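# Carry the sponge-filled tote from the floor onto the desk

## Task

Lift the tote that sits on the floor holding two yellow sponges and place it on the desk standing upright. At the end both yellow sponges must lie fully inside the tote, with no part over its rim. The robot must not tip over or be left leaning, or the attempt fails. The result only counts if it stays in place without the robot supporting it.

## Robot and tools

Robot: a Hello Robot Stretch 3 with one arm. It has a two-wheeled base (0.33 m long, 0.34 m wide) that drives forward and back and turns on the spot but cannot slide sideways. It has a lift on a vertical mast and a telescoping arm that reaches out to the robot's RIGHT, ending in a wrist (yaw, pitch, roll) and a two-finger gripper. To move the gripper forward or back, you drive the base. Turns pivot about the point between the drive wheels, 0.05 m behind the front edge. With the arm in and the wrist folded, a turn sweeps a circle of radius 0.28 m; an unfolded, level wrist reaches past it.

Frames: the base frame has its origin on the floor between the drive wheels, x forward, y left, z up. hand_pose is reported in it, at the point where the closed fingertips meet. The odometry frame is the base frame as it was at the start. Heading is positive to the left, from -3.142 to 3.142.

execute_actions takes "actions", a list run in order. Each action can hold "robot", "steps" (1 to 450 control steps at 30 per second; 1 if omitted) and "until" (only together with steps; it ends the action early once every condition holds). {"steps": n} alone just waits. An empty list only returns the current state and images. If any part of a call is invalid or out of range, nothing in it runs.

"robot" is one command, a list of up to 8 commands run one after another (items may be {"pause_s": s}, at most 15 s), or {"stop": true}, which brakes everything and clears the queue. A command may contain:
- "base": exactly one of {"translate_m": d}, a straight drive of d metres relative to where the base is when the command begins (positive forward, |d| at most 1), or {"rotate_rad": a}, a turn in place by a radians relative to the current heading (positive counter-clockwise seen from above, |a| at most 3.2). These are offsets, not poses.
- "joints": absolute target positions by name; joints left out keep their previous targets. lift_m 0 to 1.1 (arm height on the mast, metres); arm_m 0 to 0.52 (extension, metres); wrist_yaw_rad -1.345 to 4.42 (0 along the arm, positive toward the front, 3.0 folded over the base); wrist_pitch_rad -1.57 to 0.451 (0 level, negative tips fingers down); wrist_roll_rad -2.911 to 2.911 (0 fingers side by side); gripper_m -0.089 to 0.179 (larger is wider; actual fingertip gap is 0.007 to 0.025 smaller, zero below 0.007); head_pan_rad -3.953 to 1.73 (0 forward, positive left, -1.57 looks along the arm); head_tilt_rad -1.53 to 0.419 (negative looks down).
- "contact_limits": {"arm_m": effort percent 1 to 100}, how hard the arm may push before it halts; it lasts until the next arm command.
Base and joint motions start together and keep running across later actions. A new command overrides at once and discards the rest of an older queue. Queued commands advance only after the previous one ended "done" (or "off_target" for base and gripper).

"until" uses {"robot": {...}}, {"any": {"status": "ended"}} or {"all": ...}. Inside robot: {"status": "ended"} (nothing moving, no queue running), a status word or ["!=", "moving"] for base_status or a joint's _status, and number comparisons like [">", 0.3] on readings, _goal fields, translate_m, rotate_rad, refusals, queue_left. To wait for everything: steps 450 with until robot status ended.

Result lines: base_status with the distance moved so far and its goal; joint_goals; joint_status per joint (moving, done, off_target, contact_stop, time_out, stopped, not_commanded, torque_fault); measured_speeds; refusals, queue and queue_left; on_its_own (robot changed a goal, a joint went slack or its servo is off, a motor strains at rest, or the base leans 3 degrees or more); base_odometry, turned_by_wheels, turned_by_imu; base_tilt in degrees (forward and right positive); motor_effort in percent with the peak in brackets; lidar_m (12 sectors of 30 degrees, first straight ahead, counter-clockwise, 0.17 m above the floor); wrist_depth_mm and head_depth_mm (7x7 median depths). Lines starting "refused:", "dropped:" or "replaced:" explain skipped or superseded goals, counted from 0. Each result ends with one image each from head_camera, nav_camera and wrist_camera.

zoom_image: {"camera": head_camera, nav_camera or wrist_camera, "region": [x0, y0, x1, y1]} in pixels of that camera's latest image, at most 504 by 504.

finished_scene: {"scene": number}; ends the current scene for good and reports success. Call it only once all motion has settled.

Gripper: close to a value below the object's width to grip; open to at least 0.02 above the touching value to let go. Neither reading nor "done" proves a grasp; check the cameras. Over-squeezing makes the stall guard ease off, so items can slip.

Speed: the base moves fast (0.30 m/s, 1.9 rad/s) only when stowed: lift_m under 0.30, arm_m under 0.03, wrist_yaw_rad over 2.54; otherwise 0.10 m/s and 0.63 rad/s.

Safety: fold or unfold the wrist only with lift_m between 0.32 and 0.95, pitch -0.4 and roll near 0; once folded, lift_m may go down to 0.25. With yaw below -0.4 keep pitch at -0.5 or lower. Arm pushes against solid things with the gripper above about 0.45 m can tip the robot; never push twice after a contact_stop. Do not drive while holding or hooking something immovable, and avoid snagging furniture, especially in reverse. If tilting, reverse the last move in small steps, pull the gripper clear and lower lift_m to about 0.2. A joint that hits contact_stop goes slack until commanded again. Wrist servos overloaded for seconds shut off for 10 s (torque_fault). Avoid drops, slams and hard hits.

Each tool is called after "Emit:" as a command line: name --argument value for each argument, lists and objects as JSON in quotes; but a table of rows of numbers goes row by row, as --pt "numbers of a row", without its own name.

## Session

Emit:
execute_actions --actions '[]'

Scene clock: 0.00 s.
robot.base_odometry: x=+0.000 y=+0.000 heading=+0.000 (m, m, rad; robot's odometry frame)
robot.turned_by_wheels: +0.000 (rad since the last result)
robot.turned_by_imu: +0.000 (rad since the last result)
robot.base_tilt: forward=-0.1 right=-0.4 (deg)
robot.lidar_m: 1.81 1.96 2.19 2.59 2.04 1.70 1.95 1.83 1.15 1.52 1.29 1.78
robot.head_depth_mm: 1658 1629 1646 1647 1660 1666 1678 / 1695 1707 1712 1712 1717 1720 1739 / 1725 1743 1746 1743 1750 1760 1769 / 1775 1777 1782 1800 1798 1811 1811 / 1799 1818 1815 1824 1842 1850 1849 / 1844 1857 1864 1873 1883 1892 1892 / 1881 1904 1908 1916 1929 1930 1928
robot.base_status: not_commanded
robot.joint_positions: lift_m=+0.420 arm_m=-0.002 wrist_yaw_rad=+3.124 wrist_pitch_rad=-0.392 wrist_roll_rad=+0.009 gripper_m=+0.037 head_pan_rad=-0.015 head_tilt_rad=-0.005
robot.joint_goals: lift_m=+0.420 arm_m=-0.002 wrist_yaw_rad=+3.124 wrist_pitch_rad=-0.392 wrist_roll_rad=+0.009 gripper_m=+0.037 head_pan_rad=-0.015 head_tilt_rad=-0.005
robot.joint_status: lift_m=not_commanded arm_m=not_commanded wrist_yaw_rad=not_commanded wrist_pitch_rad=not_commanded wrist_roll_rad=not_commanded gripper_m=not_commanded head_pan_rad=not_commanded head_tilt_rad=not_commanded
robot.measured_speeds: translate_m=+0.000 rotate_rad=+0.000 lift_m=+0.000 arm_m=+0.000 wrist_yaw_rad=+0.000 wrist_pitch_rad=+0.000 wrist_roll_rad=+0.000 head_pan_rad=+0.000 head_tilt_rad=+0.000
robot: refusals=0 queue=idle queue_left=0
robot.motor_effort: left_wheel=+1 right_wheel=+0 lift_m=+19 arm_m=-1 wrist_yaw_rad=+0 wrist_pitch_rad=+5 wrist_roll_rad=-1 gripper_m=-1 head_pan_rad=+0 head_tilt_rad=+1 (%)
robot.hand_pose: x=-0.0173 y=+0.0847 z=+0.4384 quat_wxyz=(+0.145, +0.698, +0.131, +0.689) (m; robot's base frame)
robot.wrist_depth_mm: - - - - - - - / - - - - - - - / - - - - - - - / - - - - - - - / 822 836 837 829 852 831 812 / 691 690 700 689 - 683 681 / 591 590 597 594 572 590 593
pictures: head_camera (sideways: a quarter turn clockwise sets it upright), nav_camera (sideways: a quarter turn counterclockwise sets it upright), wrist_camera
camera_calibration (this result's frames):
head_camera: T_world_to_cam=[[-0.0115823, -0.0384261, -0.999194, 1.32067], [0.0256602, 0.998921, -0.038713, 0.057307], [0.999604, -0.0260879, -0.0105838, -0.0390416], [0, 0, 0, 1]] pos_world=[0.0528521, -0.0075154, 1.32142]
nav_camera: T_world_to_cam=[[0.00704778, 0.0522452, 0.998609, -1.2586], [0.0158211, -0.998515, 0.0521286, -0.0147269], [0.99985, 0.0154318, -0.0078639, -0.0388976], [0, 0, 0, 1]] pos_world=[0.0479951, 0.0516512, 1.25731]
wrist_camera: T_world_to_cam=[[0.998504, 0.0527183, -0.0145191, 0.0315023], [0.0157056, -0.530834, -0.847331, 0.45451], [-0.0523771, 0.845835, -0.530867, 0.321151], [0, 0, 0, 1]] pos_world=[-0.0217726, -0.0320319, 0.556066]
Images, in order (width x height): head_camera 896x504, nav_camera 672x504, wrist_camera 644x364.

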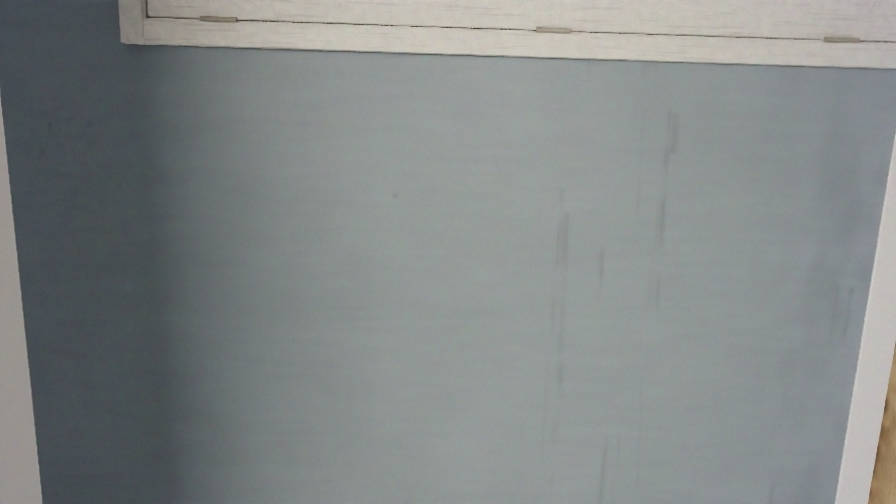

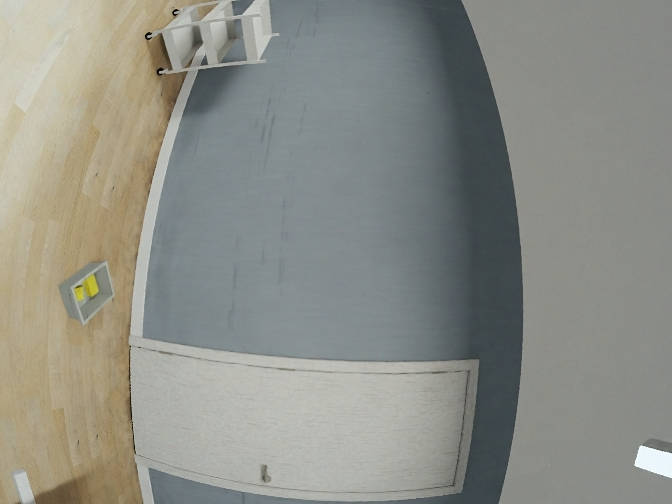

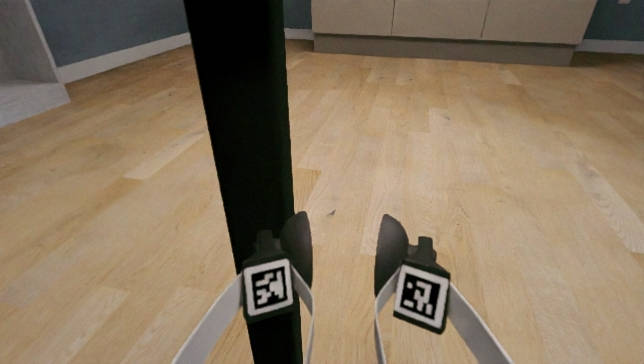

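Emit:
zoom_image --camera "nav_camera" --region '[30, 240, 150, 350]'

Region (30, 240, 150, 350) of nav_camera's 672x504 image, scaled by 4.200, with more detail than that image has; it fills the top 462 rows of this view, and the rest is white.

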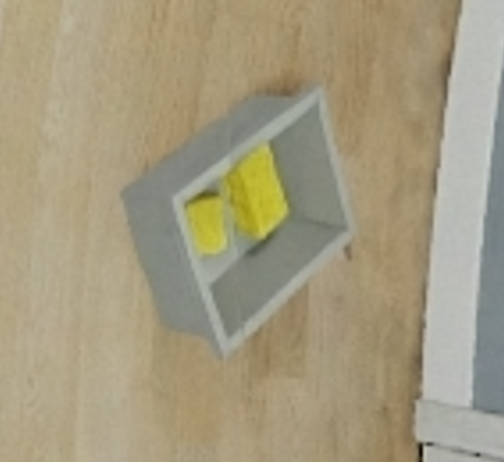

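Emit:
execute_actions --actions '[{"robot": {"joints": {"lift_m": 0.28, "head_pan_rad": -0.35, "head_tilt_rad": -0.8}}, "steps": 150, "until": {"robot": {"status": "ended"}}}]'

Scene clock: 15.90 s.
robot.base_odometry: x=+0.000 y=+0.000 heading=+0.000 (m, m, rad; robot's odometry frame)
robot.turned_by_wheels: +0.000 (rad since the last result)
robot.turned_by_imu: -0.001 (rad since the last result)
robot.base_tilt: forward=+0.0 right=-0.5 (deg)
robot.lidar_m: 1.81 1.96 2.19 2.59 2.04 1.70 1.94 1.83 1.15 1.52 1.28 1.78
robot.head_depth_mm: 1619 1857 2082 1776 1497 1293 1141 / 1600 1845 2039 1767 1493 1294 1142 / 1591 1826 2042 1769 1496 1285 1134 / 1574 1800 2026 1766 1484 1287 1132 / 1573 1790 2020 1683 1481 1285 1137 / 1564 1781 2006 1700 1484 1278 1131 / 1544 1750 1999 1749 1479 1278 1130
robot.base_status: not_commanded
robot.joint_positions: lift_m=+0.280 arm_m=-0.002 wrist_yaw_rad=+3.124 wrist_pitch_rad=-0.392 wrist_roll_rad=+0.009 gripper_m=+0.037 head_pan_rad=-0.343 head_tilt_rad=-0.790
robot.joint_goals: lift_m=+0.280 arm_m=-0.002 wrist_yaw_rad=+3.124 wrist_pitch_rad=-0.392 wrist_roll_rad=+0.009 gripper_m=+0.037 head_pan_rad=-0.350 head_tilt_rad=-0.800
robot.joint_status: lift_m=done arm_m=not_commanded wrist_yaw_rad=not_commanded wrist_pitch_rad=not_commanded wrist_roll_rad=not_commanded gripper_m=not_commanded head_pan_rad=done head_tilt_rad=done
robot.measured_speeds: translate_m=+0.000 rotate_rad=+0.000 lift_m=+0.000 arm_m=+0.000 wrist_yaw_rad=+0.000 wrist_pitch_rad=+0.000 wrist_roll_rad=+0.000 head_pan_rad=+0.000 head_tilt_rad=+0.000
robot: refusals=0 queue=done queue_left=0
robot.motor_effort: left_wheel=+1(1) right_wheel=+0(1) lift_m=+16(21) arm_m=-1(1) wrist_yaw_rad=+0(0) wrist_pitch_rad=+5(5) wrist_roll_rad=+0(0) gripper_m=+0(0) head_pan_rad=-2(17) head_tilt_rad=-3(28) (%)
robot.hand_pose: x=-0.0173 y=+0.0847 z=+0.2987 quat_wxyz=(+0.145, +0.698, +0.131, +0.689) (m; robot's base frame)
robot.wrist_depth_mm: - - - - - - - / - - - - - - - / - - - - - - - / 773 774 768 774 774 772 775 / 623 616 616 617 643 615 620 / 521 518 538 530 - 517 517 / 447 - - - 435 448 445
pictures: head_camera (sideways: a quarter turn clockwise sets it upright), nav_camera (sideways: a quarter turn counterclockwise sets it upright), wrist_camera
camera_calibration (this result's frames):
head_camera: T_world_to_cam=[[-0.685, 0.203538, -0.699534, 0.933744], [0.317091, 0.947759, -0.0347414, 0.0503192], [0.655918, -0.245614, -0.713754, 0.878115], [0, 0, 0, 1]] pos_world=[0.0476868, -0.0220652, 1.28169]
nav_camera: T_world_to_cam=[[0.686069, -0.189321, 0.702472, -0.876291], [-0.28017, -0.959834, 0.0149457, 0.0355229], [0.671427, -0.207065, -0.711555, 0.878846], [0, 0, 0, 1]] pos_world=[0.0210675, 0.0501741, 1.24039]
wrist_camera: T_world_to_cam=[[0.998504, 0.0527157, -0.0145308, 0.0294791], [0.0157031, -0.530975, -0.847242, 0.336115], [-0.0523785, 0.845746, -0.531009, 0.247057], [0, 0, 0, 1]] pos_world=[-0.0217726, -0.0320323, 0.416388]
Images, in order (width x height): head_camera 896x504, nav_camera 672x504, wrist_camera 644x364.

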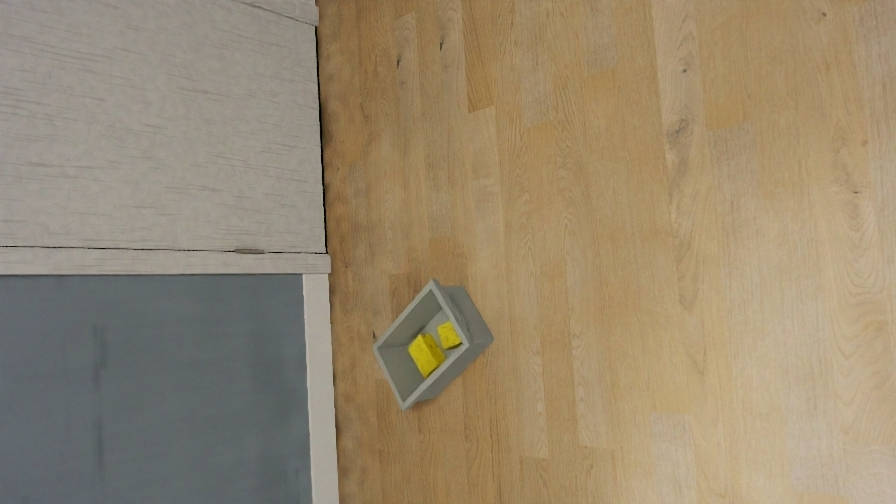

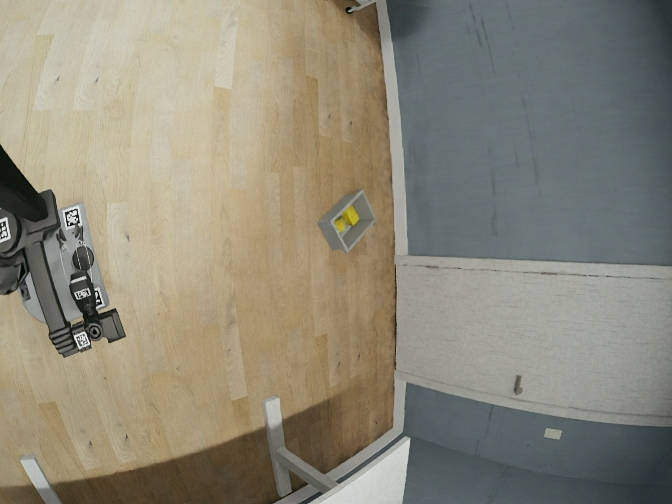

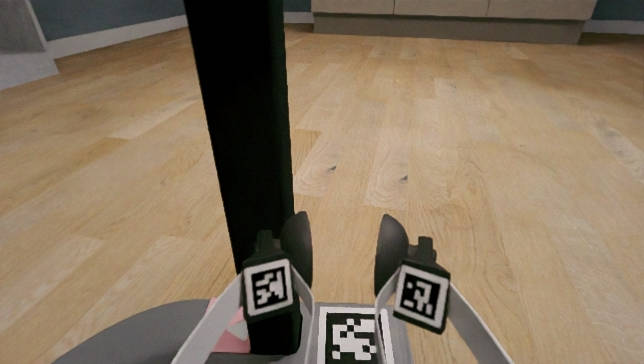

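Emit:
zoom_image --camera "head_camera" --region '[355, 265, 515, 425]'

Region (355, 265, 515, 425) of head_camera's 896x504 image, scaled by 3.150, with more detail than that image has.

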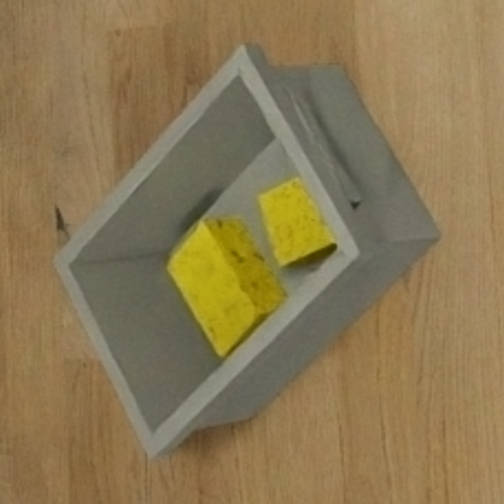

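Emit:
execute_actions --actions '[{"robot": [{"base": {"rotate_rad": -0.489}, "joints": {"head_pan_rad": 0.75, "head_tilt_rad": -1.1, "wrist_pitch_rad": -0.4}}, {"base": {"translate_m": 0.776}, "joints": {"lift_m": 0.292}}], "steps": 450, "until": {"robot": {"status": "ended"}}}]'

Scene clock: 94.27 s.
robot.base_odometry: x=+0.685 y=-0.364 heading=-0.489 (m, m, rad; robot's odometry frame)
robot.turned_by_wheels: -0.489 (rad since the last result)
robot.turned_by_imu: -0.478 (rad since the last result)
robot.base_tilt: forward=+0.0 right=-0.5 (deg)
robot.lidar_m: 1.05 1.04 1.23 1.87 2.78 2.77 2.47 2.69 1.47 0.85 0.86 1.23
robot.head_depth_mm: 1016 1189 1425 1419 1301 1189 1098 / 1072 1273 1509 1416 1287 1188 1100 / 1138 1356 1543 1417 1292 1185 1109 / 1203 1458 1564 1357 1274 1186 - / 1284 1571 1559 1386 1288 1199 - / 1364 1659 1560 1408 1284 1192 - / 1474 1715 1559 1399 1280 1193 -
robot.base_status: done (translate_m +0.7760 of +0.7760)
robot.joint_positions: lift_m=+0.292 arm_m=-0.002 wrist_yaw_rad=+3.124 wrist_pitch_rad=-0.413 wrist_roll_rad=+0.009 gripper_m=+0.037 head_pan_rad=+0.743 head_tilt_rad=-1.087
robot.joint_goals: lift_m=+0.292 arm_m=-0.002 wrist_yaw_rad=+3.124 wrist_pitch_rad=-0.400 wrist_roll_rad=+0.009 gripper_m=+0.037 head_pan_rad=+0.750 head_tilt_rad=-1.100
robot.joint_status: lift_m=done arm_m=not_commanded wrist_yaw_rad=not_commanded wrist_pitch_rad=done wrist_roll_rad=not_commanded gripper_m=not_commanded head_pan_rad=done head_tilt_rad=done
robot.measured_speeds: translate_m=+0.000 rotate_rad=+0.000 lift_m=+0.000 arm_m=+0.000 wrist_yaw_rad=+0.000 wrist_pitch_rad=+0.000 wrist_roll_rad=+0.000 head_pan_rad=+0.000 head_tilt_rad=+0.000
robot: refusals=0 queue=done queue_left=0
robot.motor_effort: left_wheel=+6(16) right_wheel=-3(6) lift_m=+23(28) arm_m=+0(0) wrist_yaw_rad=+0(1) wrist_pitch_rad=+5(5) wrist_roll_rad=+0(1) gripper_m=+0(0) head_pan_rad=+3(32) head_tilt_rad=-4(20) (%)
robot.hand_pose: x=-0.0173 y=+0.0821 z=+0.3056 quat_wxyz=(+0.152, +0.696, +0.139, +0.688) (m; robot's base frame)
robot.wrist_depth_mm: - - - - - - - / - - - - - - - / - - - - - - 970 / 768 751 767 760 767 757 645 / 623 616 620 624 640 595 477 / 524 522 539 524 - 524 485 / 446 - - - 438 447 448
pictures: head_camera (sideways: a quarter turn clockwise sets it upright), nav_camera (sideways: a quarter turn counterclockwise sets it upright), wrist_camera
camera_calibration (this result's frames):
head_camera: T_world_to_cam=[[-0.627179, -0.628757, -0.459686, 0.62091], [-0.697659, 0.715908, -0.0273567, 0.0468831], [0.346294, 0.303546, -0.88766, 1.1061], [0, 0, 0, 1]] pos_world=[0.0390954, 0.0210856, 1.26855]
nav_camera: T_world_to_cam=[[0.615855, 0.637023, 0.4636, -0.564651], [0.72002, -0.693947, -0.00295048, 0.0527228], [0.319835, 0.335619, -0.88604, 1.10784], [0, 0, 0, 1]] pos_world=[-0.0445438, 0.0244707, 1.24352]
wrist_camera: T_world_to_cam=[[0.998499, 0.0523773, -0.0160011, 0.0302324], [0.0153871, -0.548693, -0.835882, 0.338514], [-0.052561, 0.834382, -0.548675, 0.259198], [0, 0, 0, 1]] pos_world=[-0.0217721, -0.0321135, 0.425657]
Images, in order (width x height): head_camera 896x504, nav_camera 672x504, wrist_camera 644x364.

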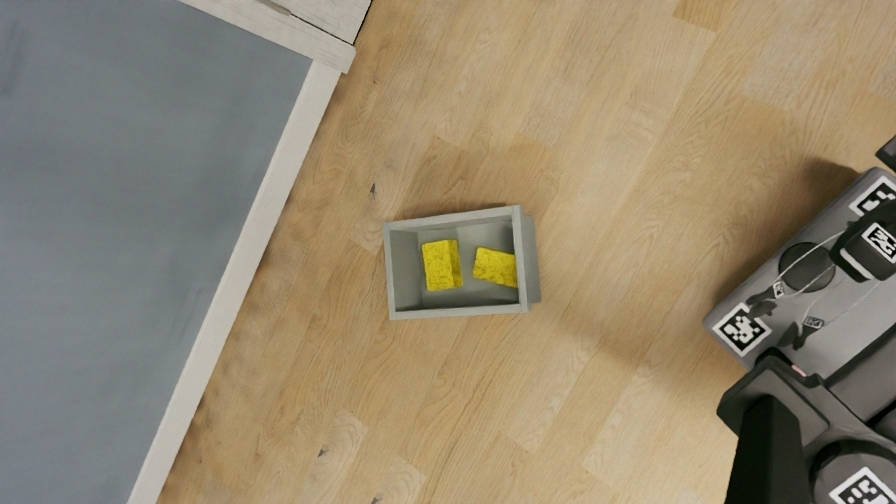

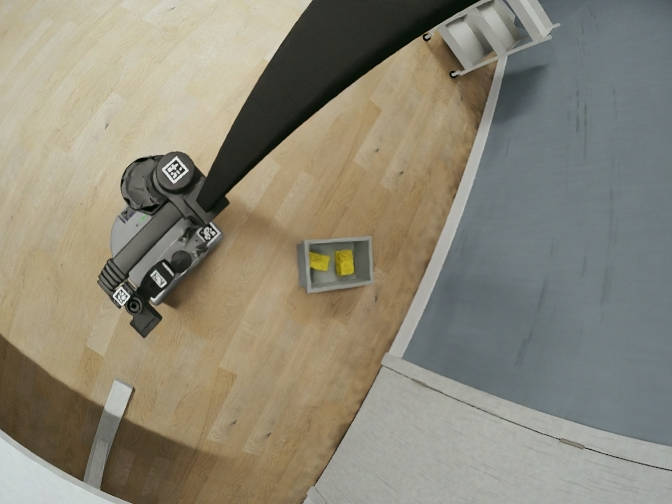

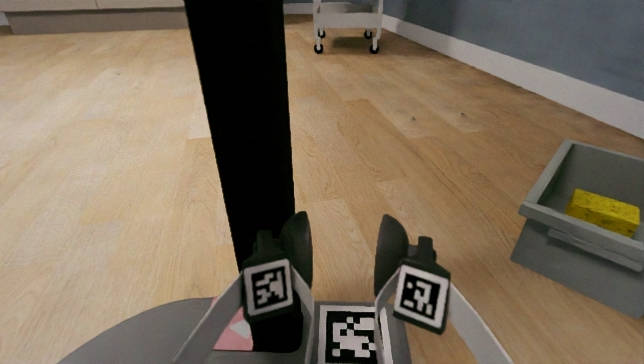

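Emit:
zoom_image --camera "head_camera" --region '[370, 180, 560, 340]'

Region (370, 180, 560, 340) of head_camera's 896x504 image, scaled by 2.653, with more detail than that image has; it fills the top 424 rows of this view, and the rest is white.

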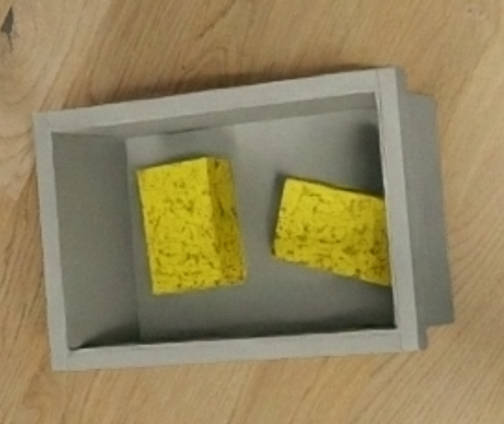

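Emit:
execute_actions --actions '[{"robot": {"base": {"rotate_rad": 2.112}, "joints": {"lift_m": 0.34, "arm_m": 0.503, "head_pan_rad": -1.4, "head_tilt_rad": -1.1}}, "steps": 100, "until": {"robot": {"lift_m": [">", 0.325]}}}, {"robot": {"joints": {"wrist_yaw_rad": 1.875}}, "steps": 200, "until": {"robot": {"arm_m": [">", 0.17], "wrist_yaw_rad": ["<", 2.2]}}}, {"robot": {"joints": {"wrist_pitch_rad": -1.21, "wrist_roll_rad": 1.57, "gripper_m": 0.10, "lift_m": 0.30}}, "steps": 300, "until": {"robot": {"status": "ended"}}}]'

Scene clock: 131.43 s.
robot.base_odometry: x=+0.685 y=-0.364 heading=+1.623 (m, m, rad; robot's odometry frame)
robot.turned_by_wheels: +2.112 (rad since the last result)
robot.turned_by_imu: +2.069 (rad since the last result)
robot.base_tilt: forward=+0.0 right=-0.5 (deg)
robot.lidar_m: 2.78 2.77 2.47 2.66 1.52 0.85 0.85 1.22 1.05 1.04 1.23 1.87
robot.head_depth_mm: 1019 1183 1436 1423 1295 1192 1100 / 1075 1273 1496 1418 1290 1184 - / 1124 1355 1541 1392 1291 1221 - / 1192 1450 1566 1358 1272 1213 - / 1268 1556 1563 1391 1282 1187 1094 / 1343 1654 1562 1416 1290 1182 1094 / 1436 1687 1555 1409 1282 1180 1090
robot.base_status: done (rotate_rad +2.1117 of +2.1120)
robot.joint_positions: lift_m=+0.300 arm_m=+0.503 wrist_yaw_rad=+1.876 wrist_pitch_rad=-1.208 wrist_roll_rad=+1.565 gripper_m=+0.100 head_pan_rad=-1.393 head_tilt_rad=-1.087
robot.joint_goals: lift_m=+0.300 arm_m=+0.503 wrist_yaw_rad=+1.875 wrist_pitch_rad=-1.210 wrist_roll_rad=+1.570 gripper_m=+0.100 head_pan_rad=-1.400 head_tilt_rad=-1.100
robot.joint_status: lift_m=done arm_m=done wrist_yaw_rad=done wrist_pitch_rad=done wrist_roll_rad=done gripper_m=done head_pan_rad=done head_tilt_rad=done
robot.measured_speeds: translate_m=+0.000 rotate_rad=+0.000 lift_m=+0.000 arm_m=+0.000 wrist_yaw_rad=+0.000 wrist_pitch_rad=+0.000 wrist_roll_rad=+0.000 head_pan_rad=+0.000 head_tilt_rad=+0.000
robot: refusals=0 queue=done queue_left=0
robot.motor_effort: left_wheel=-5(11) right_wheel=+4(7) lift_m=+16(25) arm_m=+3(2) wrist_yaw_rad=-1(3) wrist_pitch_rad=-1(5) wrist_roll_rad=+1(1) gripper_m=+0(80) head_pan_rad=-2(28) head_tilt_rad=-4(1) (%)
robot.hand_pose: x=+0.0438 y=-0.6274 z=+0.1907 quat_wxyz=(+0.460, +0.664, -0.486, -0.334) (m; robot's base frame)
robot.wrist_depth_mm: 518 449 271 243 304 282 256 / 542 463 351 336 308 287 260 / 563 480 338 311 318 292 266 / 584 498 374 366 323 297 271 / 597 510 355 337 333 300 276 / 630 539 369 353 342 301 281 / 656 546 331 298 353 323 284
pictures: head_camera (sideways: a quarter turn clockwise sets it upright), nav_camera (sideways: a quarter turn counterclockwise sets it upright), wrist_camera
camera_calibration (this result's frames):
head_camera: T_world_to_cam=[[-0.194753, 0.866465, -0.459684, 0.618269], [0.978301, 0.205376, -0.0273567, 0.0366596], [0.0707044, -0.455037, -0.887661, 1.10778], [0, 0, 0, 1]] pos_world=[0.00622043, -0.0391571, 1.26855]
nav_camera: T_world_to_cam=[[0.2078, -0.861334, 0.463598, -0.562159], [-0.971743, -0.236024, -0.00295065, 0.0630428], [0.111962, -0.449885, -0.886041, 1.10911], [0, 0, 0, 1]] pos_world=[0.0538999, 0.0296445, 1.24352]
wrist_camera: T_world_to_cam=[[-0.857132, -0.298927, -0.419484, -0.057686], [-0.386603, 0.911495, 0.14041, 0.599763], [0.340385, 0.282524, -0.896838, 0.494381], [0, 0, 0, 1]] pos_world=[0.0141457, -0.703599, 0.334968]
Images, in order (width x height): head_camera 896x504, nav_camera 672x504, wrist_camera 644x364.

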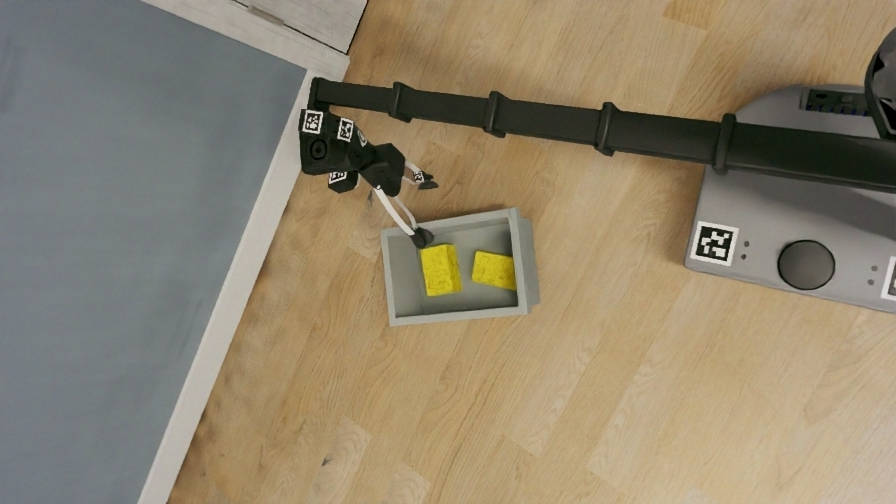

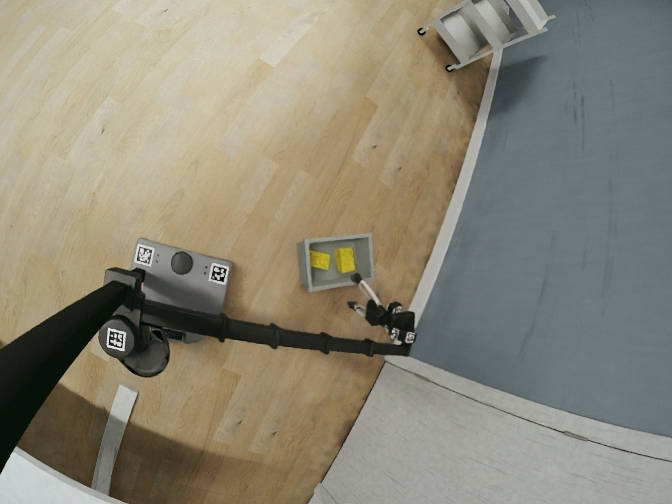

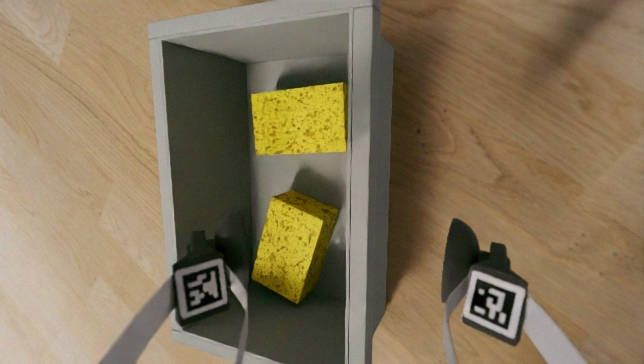

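Emit:
zoom_image --camera "wrist_camera" --region '[130, 0, 494, 364]'

Region (130, 0, 494, 364) of wrist_camera's 644x364 image, scaled by 1.385.

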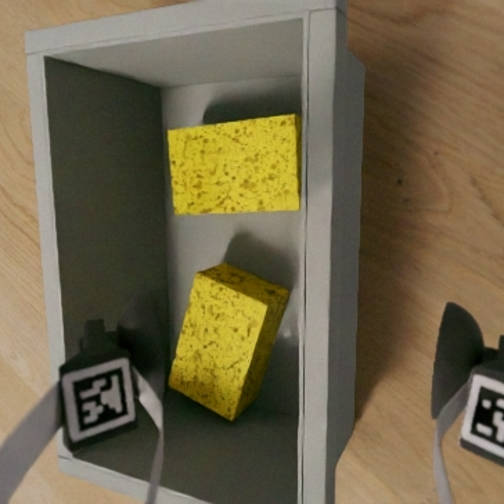

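Emit:
execute_actions --actions '[{"robot": {"base": {"translate_m": 0.031}, "joints": {"wrist_yaw_rad": 1.90}}, "steps": 6}, {"robot": {"joints": {"lift_m": 0.196}}, "steps": 200, "until": {"robot": {"status": "ended"}}}]'

Scene clock: 165.73 s.
robot.base_odometry: x=+0.684 y=-0.333 heading=+1.623 (m, m, rad; robot's odometry frame)
robot.turned_by_wheels: +0.000 (rad since the last result)
robot.turned_by_imu: -0.001 (rad since the last result)
robot.base_tilt: forward=+0.0 right=-0.5 (deg)
robot.lidar_m: 2.76 2.75 2.46 2.68 1.56 0.88 0.88 1.23 1.05 1.05 1.24 1.84
robot.head_depth_mm: 1027 1203 1454 1419 1293 1189 1104 / 1075 1284 1502 1420 1293 1192 - / 1136 1363 1563 1390 1290 1213 - / 1200 1459 1560 1376 1271 1215 - / 1277 1565 1563 1392 1289 1187 1095 / 1356 1661 1563 1410 1284 1185 1096 / 1443 1689 1549 1403 1280 1181 1095
robot.base_status: done (translate_m +0.0310 of +0.0310)
robot.joint_positions: lift_m=+0.196 arm_m=+0.503 wrist_yaw_rad=+1.898 wrist_pitch_rad=-1.208 wrist_roll_rad=+1.565 gripper_m=+0.100 head_pan_rad=-1.393 head_tilt_rad=-1.087
robot.joint_goals: lift_m=+0.196 arm_m=+0.503 wrist_yaw_rad=+1.900 wrist_pitch_rad=-1.210 wrist_roll_rad=+1.570 gripper_m=+0.100 head_pan_rad=-1.400 head_tilt_rad=-1.100
robot.joint_status: lift_m=done arm_m=done wrist_yaw_rad=done wrist_pitch_rad=done wrist_roll_rad=done gripper_m=done head_pan_rad=done head_tilt_rad=done
robot.measured_speeds: translate_m=+0.000 rotate_rad=+0.000 lift_m=+0.000 arm_m=+0.000 wrist_yaw_rad=+0.000 wrist_pitch_rad=+0.000 wrist_roll_rad=+0.000 head_pan_rad=+0.000 head_tilt_rad=+0.000
robot: refusals=0 queue=done queue_left=0
robot.motor_effort: left_wheel=-5(8) right_wheel=+5(7) lift_m=+15(15) arm_m=+2(3) wrist_yaw_rad=+2(0) wrist_pitch_rad=-1(1) wrist_roll_rad=+1(1) gripper_m=+0(1) head_pan_rad=-2(2) head_tilt_rad=-4(4) (%)
robot.hand_pose: x=+0.0433 y=-0.6259 z=+0.0867 quat_wxyz=(+0.463, +0.670, -0.478, -0.329) (m; robot's base frame)
robot.wrist_depth_mm: 187 212 221 180 207 195 178 / 194 231 265 197 212 198 182 / 200 236 228 200 218 202 184 / 206 238 283 206 222 207 188 / 314 244 278 252 228 209 191 / 438 237 236 226 235 207 195 / 459 250 259 249 242 225 198
pictures: head_camera (sideways: a quarter turn clockwise sets it upright), nav_camera (sideways: a quarter turn counterclockwise sets it upright), wrist_camera
camera_calibration (this result's frames):
head_camera: T_world_to_cam=[[-0.194646, 0.866489, -0.459684, 0.618269], [0.978326, 0.205255, -0.0273567, 0.0366595], [0.0706483, -0.455045, -0.887661, 1.10778], [0, 0, 0, 1]] pos_world=[0.0062156, -0.0391571, 1.26855]
nav_camera: T_world_to_cam=[[0.207693, -0.86136, 0.463598, -0.562158], [-0.971772, -0.235904, -0.00295065, 0.063043], [0.111906, -0.449898, -0.886041, 1.10911], [0, 0, 0, 1]] pos_world=[0.0539035, 0.0296386, 1.24352]
wrist_camera: T_world_to_cam=[[-0.850167, -0.318195, -0.419485, -0.113645], [-0.40708, 0.902534, 0.140421, 0.608126], [0.333918, 0.290145, -0.896836, 0.405909], [0, 0, 0, 1]] pos_world=[0.015398, -0.702788, 0.230968]
Images, in order (width x height): head_camera 896x504, nav_camera 672x504, wrist_camera 644x364.

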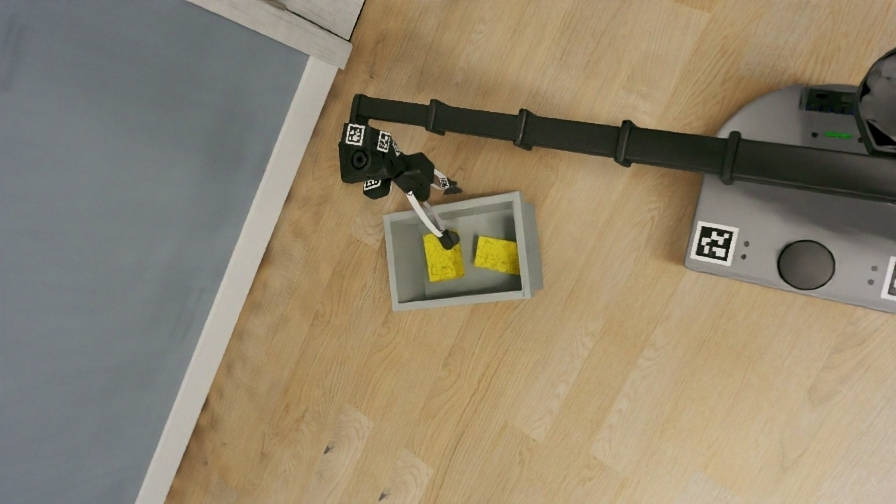

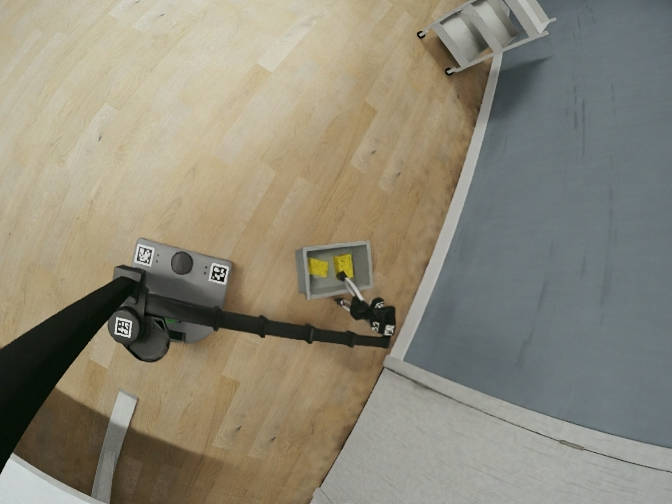

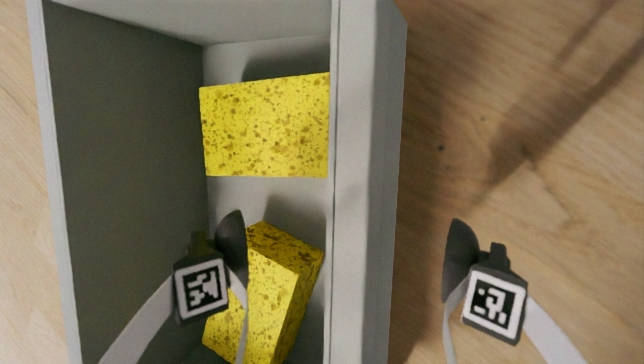

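Emit:
execute_actions --actions '[{"robot": {"joints": {"lift_m": 0.191, "gripper_m": -0.03}}, "steps": 100, "until": {"robot": {"status": "ended"}}}]'

Scene clock: 171.60 s.
robot.base_odometry: x=+0.684 y=-0.333 heading=+1.623 (m, m, rad; robot's odometry frame)
robot.turned_by_wheels: +0.000 (rad since the last result)
robot.turned_by_imu: -0.001 (rad since the last result)
robot.base_tilt: forward=-0.1 right=-0.5 (deg)
robot.lidar_m: 2.75 2.75 2.46 2.68 1.56 0.88 0.88 1.23 1.05 1.04 1.24 1.84
robot.head_depth_mm: 1026 1205 1451 1421 1293 1190 1100 / 1081 1285 1512 1422 1294 1187 - / 1138 1362 1555 1384 1289 1212 - / 1202 1457 1564 1374 1268 1217 - / 1274 1573 1560 1389 1285 1182 1098 / 1355 1655 1546 1411 1290 1184 1093 / 1454 1683 1551 1405 1283 1183 1093
robot.base_status: done (translate_m +0.0310 of +0.0310)
robot.joint_positions: lift_m=+0.191 arm_m=+0.503 wrist_yaw_rad=+1.899 wrist_pitch_rad=-1.211 wrist_roll_rad=+1.565 gripper_m=-0.029 head_pan_rad=-1.393 head_tilt_rad=-1.087
robot.joint_goals: lift_m=+0.191 arm_m=+0.503 wrist_yaw_rad=+1.900 wrist_pitch_rad=-1.210 wrist_roll_rad=+1.570 gripper_m=-0.030 head_pan_rad=-1.400 head_tilt_rad=-1.100
robot.joint_status: lift_m=done arm_m=done wrist_yaw_rad=done wrist_pitch_rad=done wrist_roll_rad=done gripper_m=done head_pan_rad=done head_tilt_rad=done
robot.measured_speeds: translate_m=+0.000 rotate_rad=+0.000 lift_m=+0.000 arm_m=+0.000 wrist_yaw_rad=+0.000 wrist_pitch_rad=+0.000 wrist_roll_rad=+0.000 head_pan_rad=+0.000 head_tilt_rad=+0.000
robot: refusals=0 queue=done queue_left=0
robot.motor_effort: left_wheel=-5(5) right_wheel=+4(4) lift_m=+16(16) arm_m=+3(2) wrist_yaw_rad=+0(2) wrist_pitch_rad=+0(1) wrist_roll_rad=+1(1) gripper_m=-22(93) head_pan_rad=-2(2) head_tilt_rad=-4(4) (%)
robot.hand_pose: x=+0.0424 y=-0.6261 z=+0.0815 quat_wxyz=(+0.465, +0.669, -0.477, -0.329) (m; robot's base frame)
robot.wrist_depth_mm: 187 213 222 181 204 192 175 / 194 232 259 192 209 194 177 / 193 236 220 195 214 199 181 / 200 239 275 201 218 203 185 / 205 243 283 122 223 207 188 / 211 247 247 123 225 211 191 / 331 252 246 131 238 214 195
pictures: head_camera (sideways: a quarter turn clockwise sets it upright), nav_camera (sideways: a quarter turn counterclockwise sets it upright), wrist_camera
camera_calibration (this result's frames):
head_camera: T_world_to_cam=[[-0.194646, 0.86649, -0.459684, 0.618269], [0.978326, 0.205255, -0.0273567, 0.0366595], [0.0706482, -0.455045, -0.887661, 1.10778], [0, 0, 0, 1]] pos_world=[0.0062156, -0.0391571, 1.26855]
nav_camera: T_world_to_cam=[[0.207693, -0.86136, 0.463598, -0.562158], [-0.971772, -0.235904, -0.00295065, 0.063043], [0.111906, -0.449898, -0.886041, 1.10911], [0, 0, 0, 1]] pos_world=[0.0539035, 0.0296386, 1.24352]
wrist_camera: T_world_to_cam=[[-0.851246, -0.319733, -0.416115, -0.117872], [-0.407689, 0.902204, 0.140776, 0.608484], [0.33041, 0.289481, -0.898349, 0.401423], [0, 0, 0, 1]] pos_world=[0.0151001, -0.702868, 0.22591]
Images, in order (width x height): head_camera 896x504, nav_camera 672x504, wrist_camera 644x364.

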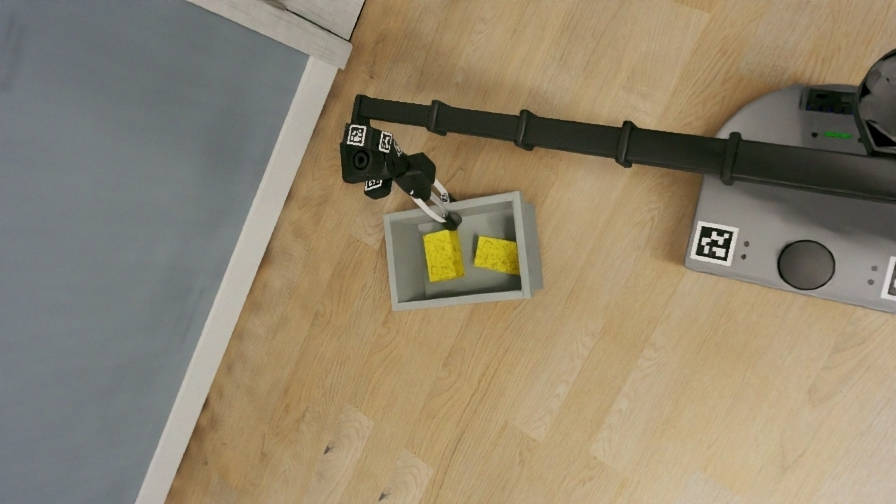

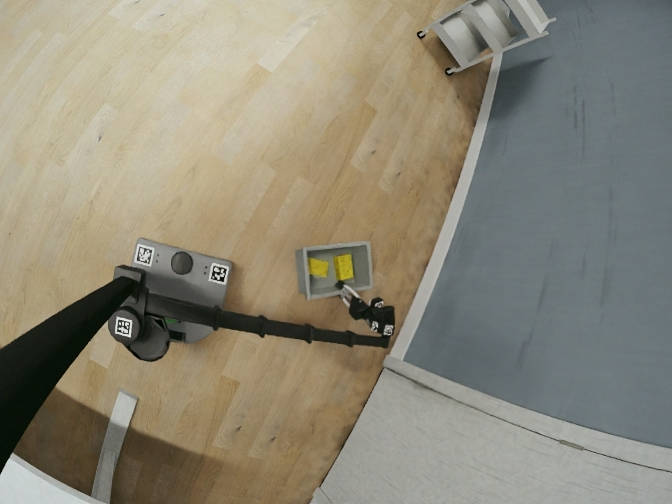

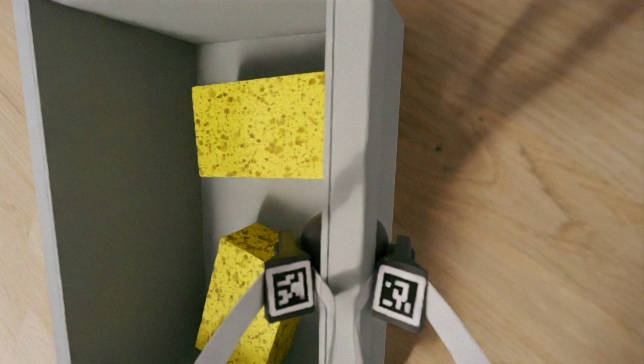

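Emit:
execute_actions --actions '[{"robot": {"joints": {"lift_m": 0.96, "wrist_pitch_rad": -1.175, "head_pan_rad": -2.3, "head_tilt_rad": -0.65}}, "steps": 100, "until": {"robot": {"lift_m": [">", 0.235]}}}, {"robot": {"joints": {"arm_m": 0.38, "wrist_yaw_rad": 0.1}}, "steps": 200, "until": {"robot": {"wrist_yaw_rad": ["<", 0.15]}}}, {"robot": {"base": {"rotate_rad": -1.2}}, "steps": 300, "until": {"robot": {"status": "ended"}}}]'

Scene clock: 223.60 s.
robot.base_odometry: x=+0.684 y=-0.333 heading=+0.423 (m, m, rad; robot's odometry frame)
robot.turned_by_wheels: -1.200 (rad since the last result)
robot.turned_by_imu: -1.178 (rad since the last result)
robot.base_tilt: forward=+0.0 right=-0.4 (deg)
robot.lidar_m: 1.16 1.73 2.74 2.99 2.45 2.68 1.49 1.36 0.88 1.34 1.07 1.04
robot.head_depth_mm: 1161 1301 1219 920 787 - - / 1154 1290 1211 917 - - - / 1149 1286 1207 981 - - 1171 / 1139 1271 1199 979 - 1290 1193 / 1129 1267 1247 - - 1348 1186 / 1127 1261 1370 - 1518 1371 1187 / 1122 1254 - - 1633 1366 1179
robot.base_status: done (rotate_rad -1.1998 of -1.2000)
robot.joint_positions: lift_m=+0.960 arm_m=+0.380 wrist_yaw_rad=+0.100 wrist_pitch_rad=-1.207 wrist_roll_rad=+1.567 gripper_m=-0.029 head_pan_rad=-2.293 head_tilt_rad=-0.655
robot.joint_goals: lift_m=+0.960 arm_m=+0.380 wrist_yaw_rad=+0.100 wrist_pitch_rad=-1.175 wrist_roll_rad=+1.570 gripper_m=-0.030 head_pan_rad=-2.300 head_tilt_rad=-0.650
robot.joint_status: lift_m=done arm_m=done wrist_yaw_rad=done wrist_pitch_rad=done wrist_roll_rad=done gripper_m=done head_pan_rad=done head_tilt_rad=done
robot.measured_speeds: translate_m=+0.000 rotate_rad=+0.000 lift_m=+0.000 arm_m=+0.000 wrist_yaw_rad=+0.000 wrist_pitch_rad=+0.000 wrist_roll_rad=+0.000 head_pan_rad=+0.000 head_tilt_rad=+0.000
robot: refusals=0 queue=done queue_left=0
robot.motor_effort: left_wheel=+6(13) right_wheel=-3(7) lift_m=+25(25) arm_m=-4(5) wrist_yaw_rad=+0(4) wrist_pitch_rad=+12(13) wrist_roll_rad=+1(1) gripper_m=-20(21) head_pan_rad=-3(31) head_tilt_rad=+2(18) (%)
robot.hand_pose: x=-0.0147 y=-0.5932 z=+0.8502 quat_wxyz=(+0.030, +0.042, -0.822, -0.567) (m; robot's base frame)
robot.wrist_depth_mm: 190 211 224 182 862 801 742 / 196 230 266 196 866 832 762 / 201 233 228 200 887 840 774 / 505 236 280 206 918 865 786 / 749 239 285 126 933 908 792 / 682 244 258 126 974 903 815 / 627 249 262 257 - 910 840
pictures: head_camera (sideways: a quarter turn clockwise sets it upright), nav_camera (sideways: a quarter turn counterclockwise sets it upright), wrist_camera
camera_calibration (this result's frames):
head_camera: T_world_to_cam=[[0.376582, 0.485718, -0.788837, 1.04366], [0.759673, -0.649246, -0.0371067, 0.0507052], [-0.530173, -0.585284, -0.613481, 0.754922], [0, 0, 0, 1]] pos_world=[-0.0313045, -0.0321608, 1.28829]
nav_camera: T_world_to_cam=[[-0.363536, -0.491708, 0.791243, -0.985589], [-0.786088, 0.617698, 0.0226927, 0.0285199], [-0.499907, -0.613737, -0.611081, 0.755301], [0, 0, 0, 1]] pos_world=[0.0417027, -0.0386818, 1.24074]
wrist_camera: T_world_to_cam=[[-0.116133, 0.90011, -0.419899, 0.901585], [0.971383, 0.191118, 0.141028, 0.045561], [0.207191, -0.391504, -0.896547, 0.694026], [0, 0, 0, 1]] pos_world=[-0.0833491, -0.54852, 0.994376]
Images, in order (width x height): head_camera 896x504, nav_camera 672x504, wrist_camera 644x364.

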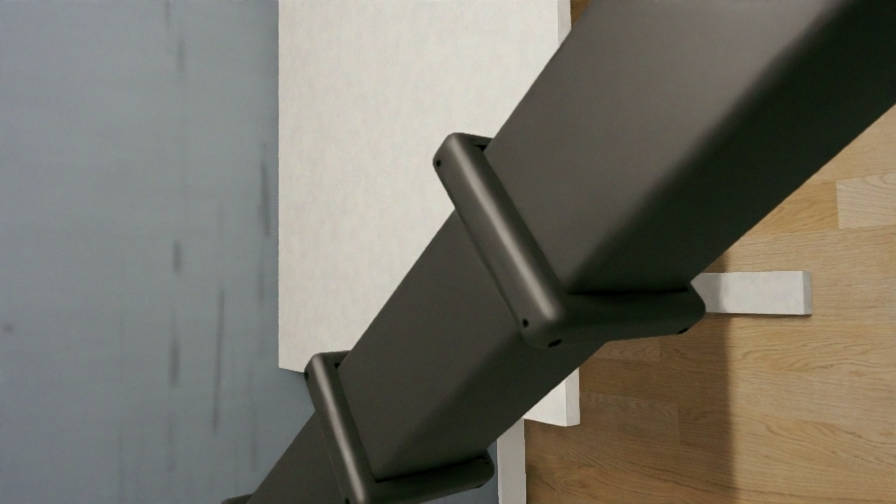

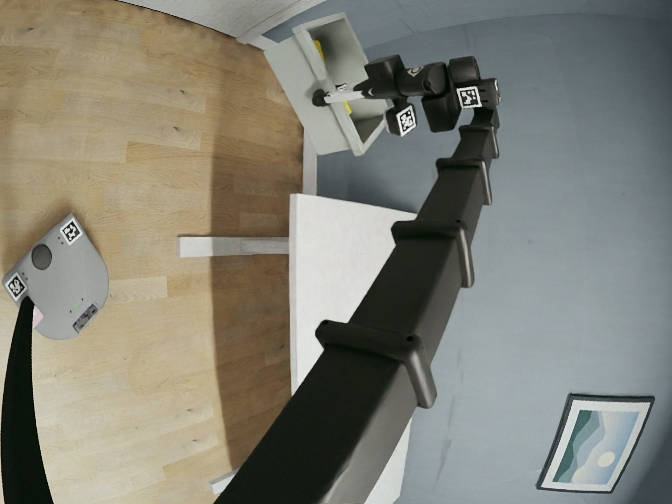

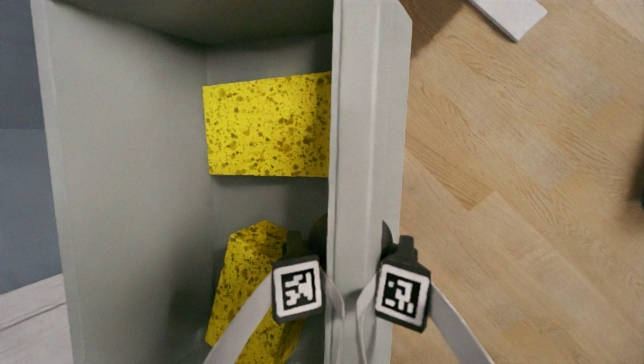

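Emit:
execute_actions --actions '[{"robot": {"base": {"rotate_rad": -0.87}, "joints": {"arm_m": 0.51, "head_pan_rad": -1.45, "head_tilt_rad": -0.6}}, "steps": 200, "until": {"robot": {"rotate_rad": ["<=", -0.5]}}}, {"robot": {"joints": {"lift_m": 0.928}}, "steps": 200, "until": {"robot": {"status": "ended"}}}]'

Scene clock: 243.37 s.
robot.base_odometry: x=+0.684 y=-0.333 heading=-0.446 (m, m, rad; robot's odometry frame)
robot.turned_by_wheels: -0.870 (rad since the last result)
robot.turned_by_imu: -0.854 (rad since the last result)
robot.base_tilt: forward=-0.1 right=-0.3 (deg)
robot.lidar_m: 1.05 1.05 1.26 1.83 2.75 2.74 2.46 2.59 1.49 0.88 0.89 1.21
robot.head_depth_mm: 1164 1254 1281 948 829 1441 1226 / 1152 1239 - 839 824 1435 1219 / 1144 1263 1349 844 821 1431 1220 / 1129 1251 1325 846 792 1424 1216 / 1119 1242 1318 970 789 1388 1186 / 1108 1234 1339 1004 786 1427 1211 / 1101 1219 1363 1551 1677 1417 1207
robot.base_status: done (rotate_rad -0.8697 of -0.8700)
robot.joint_positions: lift_m=+0.928 arm_m=+0.510 wrist_yaw_rad=+0.099 wrist_pitch_rad=-1.207 wrist_roll_rad=+1.567 gripper_m=-0.029 head_pan_rad=-1.457 head_tilt_rad=-0.606
robot.joint_goals: lift_m=+0.928 arm_m=+0.510 wrist_yaw_rad=+0.100 wrist_pitch_rad=-1.175 wrist_roll_rad=+1.570 gripper_m=-0.030 head_pan_rad=-1.450 head_tilt_rad=-0.600
robot.joint_status: lift_m=done arm_m=done wrist_yaw_rad=done wrist_pitch_rad=done wrist_roll_rad=done gripper_m=done head_pan_rad=done head_tilt_rad=done
robot.measured_speeds: translate_m=+0.000 rotate_rad=+0.000 lift_m=+0.000 arm_m=+0.000 wrist_yaw_rad=+0.000 wrist_pitch_rad=+0.000 wrist_roll_rad=+0.000 head_pan_rad=+0.000 head_tilt_rad=+0.000
robot: refusals=0 queue=done queue_left=0
robot.motor_effort: left_wheel=+7(14) right_wheel=-3(7) lift_m=+18(23) arm_m=+2(2) wrist_yaw_rad=+1(1) wrist_pitch_rad=+12(13) wrist_roll_rad=+1(1) gripper_m=-21(20) head_pan_rad=+2(28) head_tilt_rad=+3(8) (%)
robot.hand_pose: x=-0.0148 y=-0.7228 z=+0.8186 quat_wxyz=(+0.030, +0.042, -0.822, -0.567) (m; robot's base frame)
robot.wrist_depth_mm: 189 211 222 181 216 205 187 / 196 230 265 196 219 209 190 / 202 232 228 200 224 211 193 / 313 236 281 206 231 216 197 / 435 241 287 125 238 221 200 / 456 244 258 126 240 225 204 / 478 249 262 255 250 228 208
pictures: head_camera (sideways: a quarter turn clockwise sets it upright), nav_camera (sideways: a quarter turn counterclockwise sets it upright), wrist_camera
camera_calibration (this result's frames):
head_camera: T_world_to_cam=[[-0.10351, 0.565651, -0.818123, 1.08477], [0.99122, 0.126701, -0.0378089, 0.0502093], [0.0822705, -0.814853, -0.5738, 0.699563], [0, 0, 0, 1]] pos_world=[0.00496227, -0.0499204, 1.29078]
nav_camera: T_world_to_cam=[[0.116687, -0.559872, 0.820322, -1.02643], [-0.98544, -0.168107, 0.0254406, 0.0261569], [0.123659, -0.811347, -0.571336, 0.699793], [0, 0, 0, 1]] pos_world=[0.0590114, -0.00249625, 1.24115]
wrist_camera: T_world_to_cam=[[-0.115569, 0.90018, -0.419905, 1.00498], [0.971478, 0.190557, 0.141134, 0.0743023], [0.207062, -0.391617, -0.896527, 0.614886], [0, 0, 0, 1]] pos_world=[-0.0833587, -0.678018, 0.96277]
Images, in order (width x height): head_camera 896x504, nav_camera 672x504, wrist_camera 644x364.

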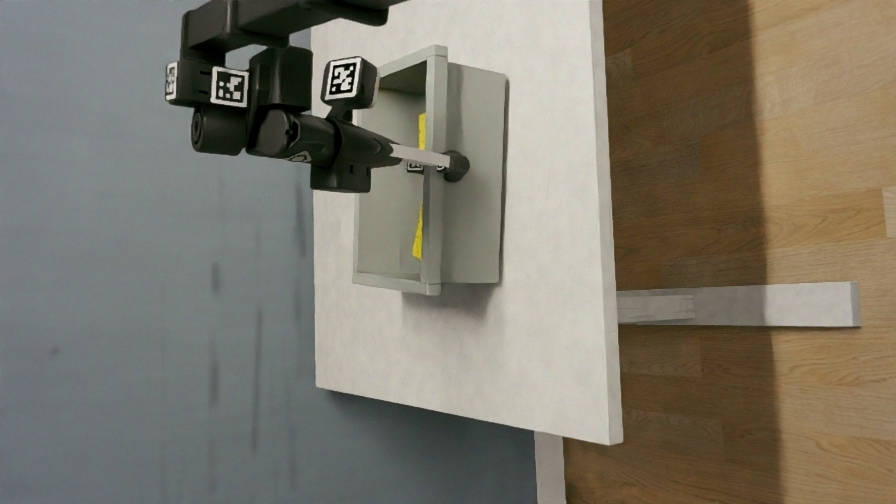

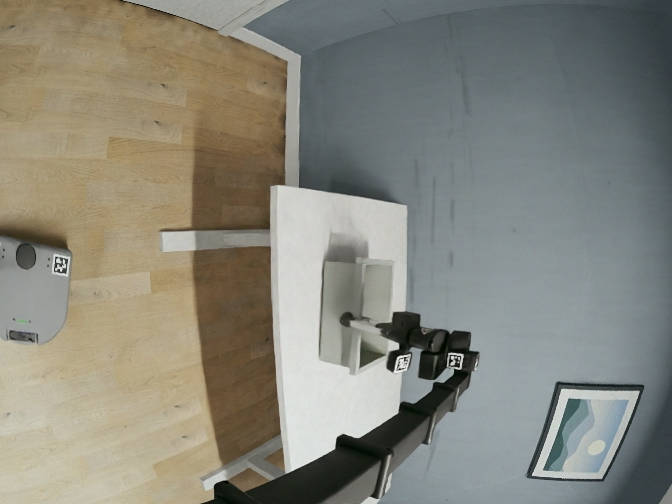

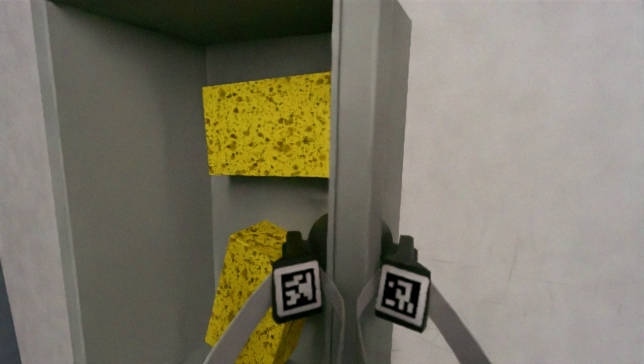

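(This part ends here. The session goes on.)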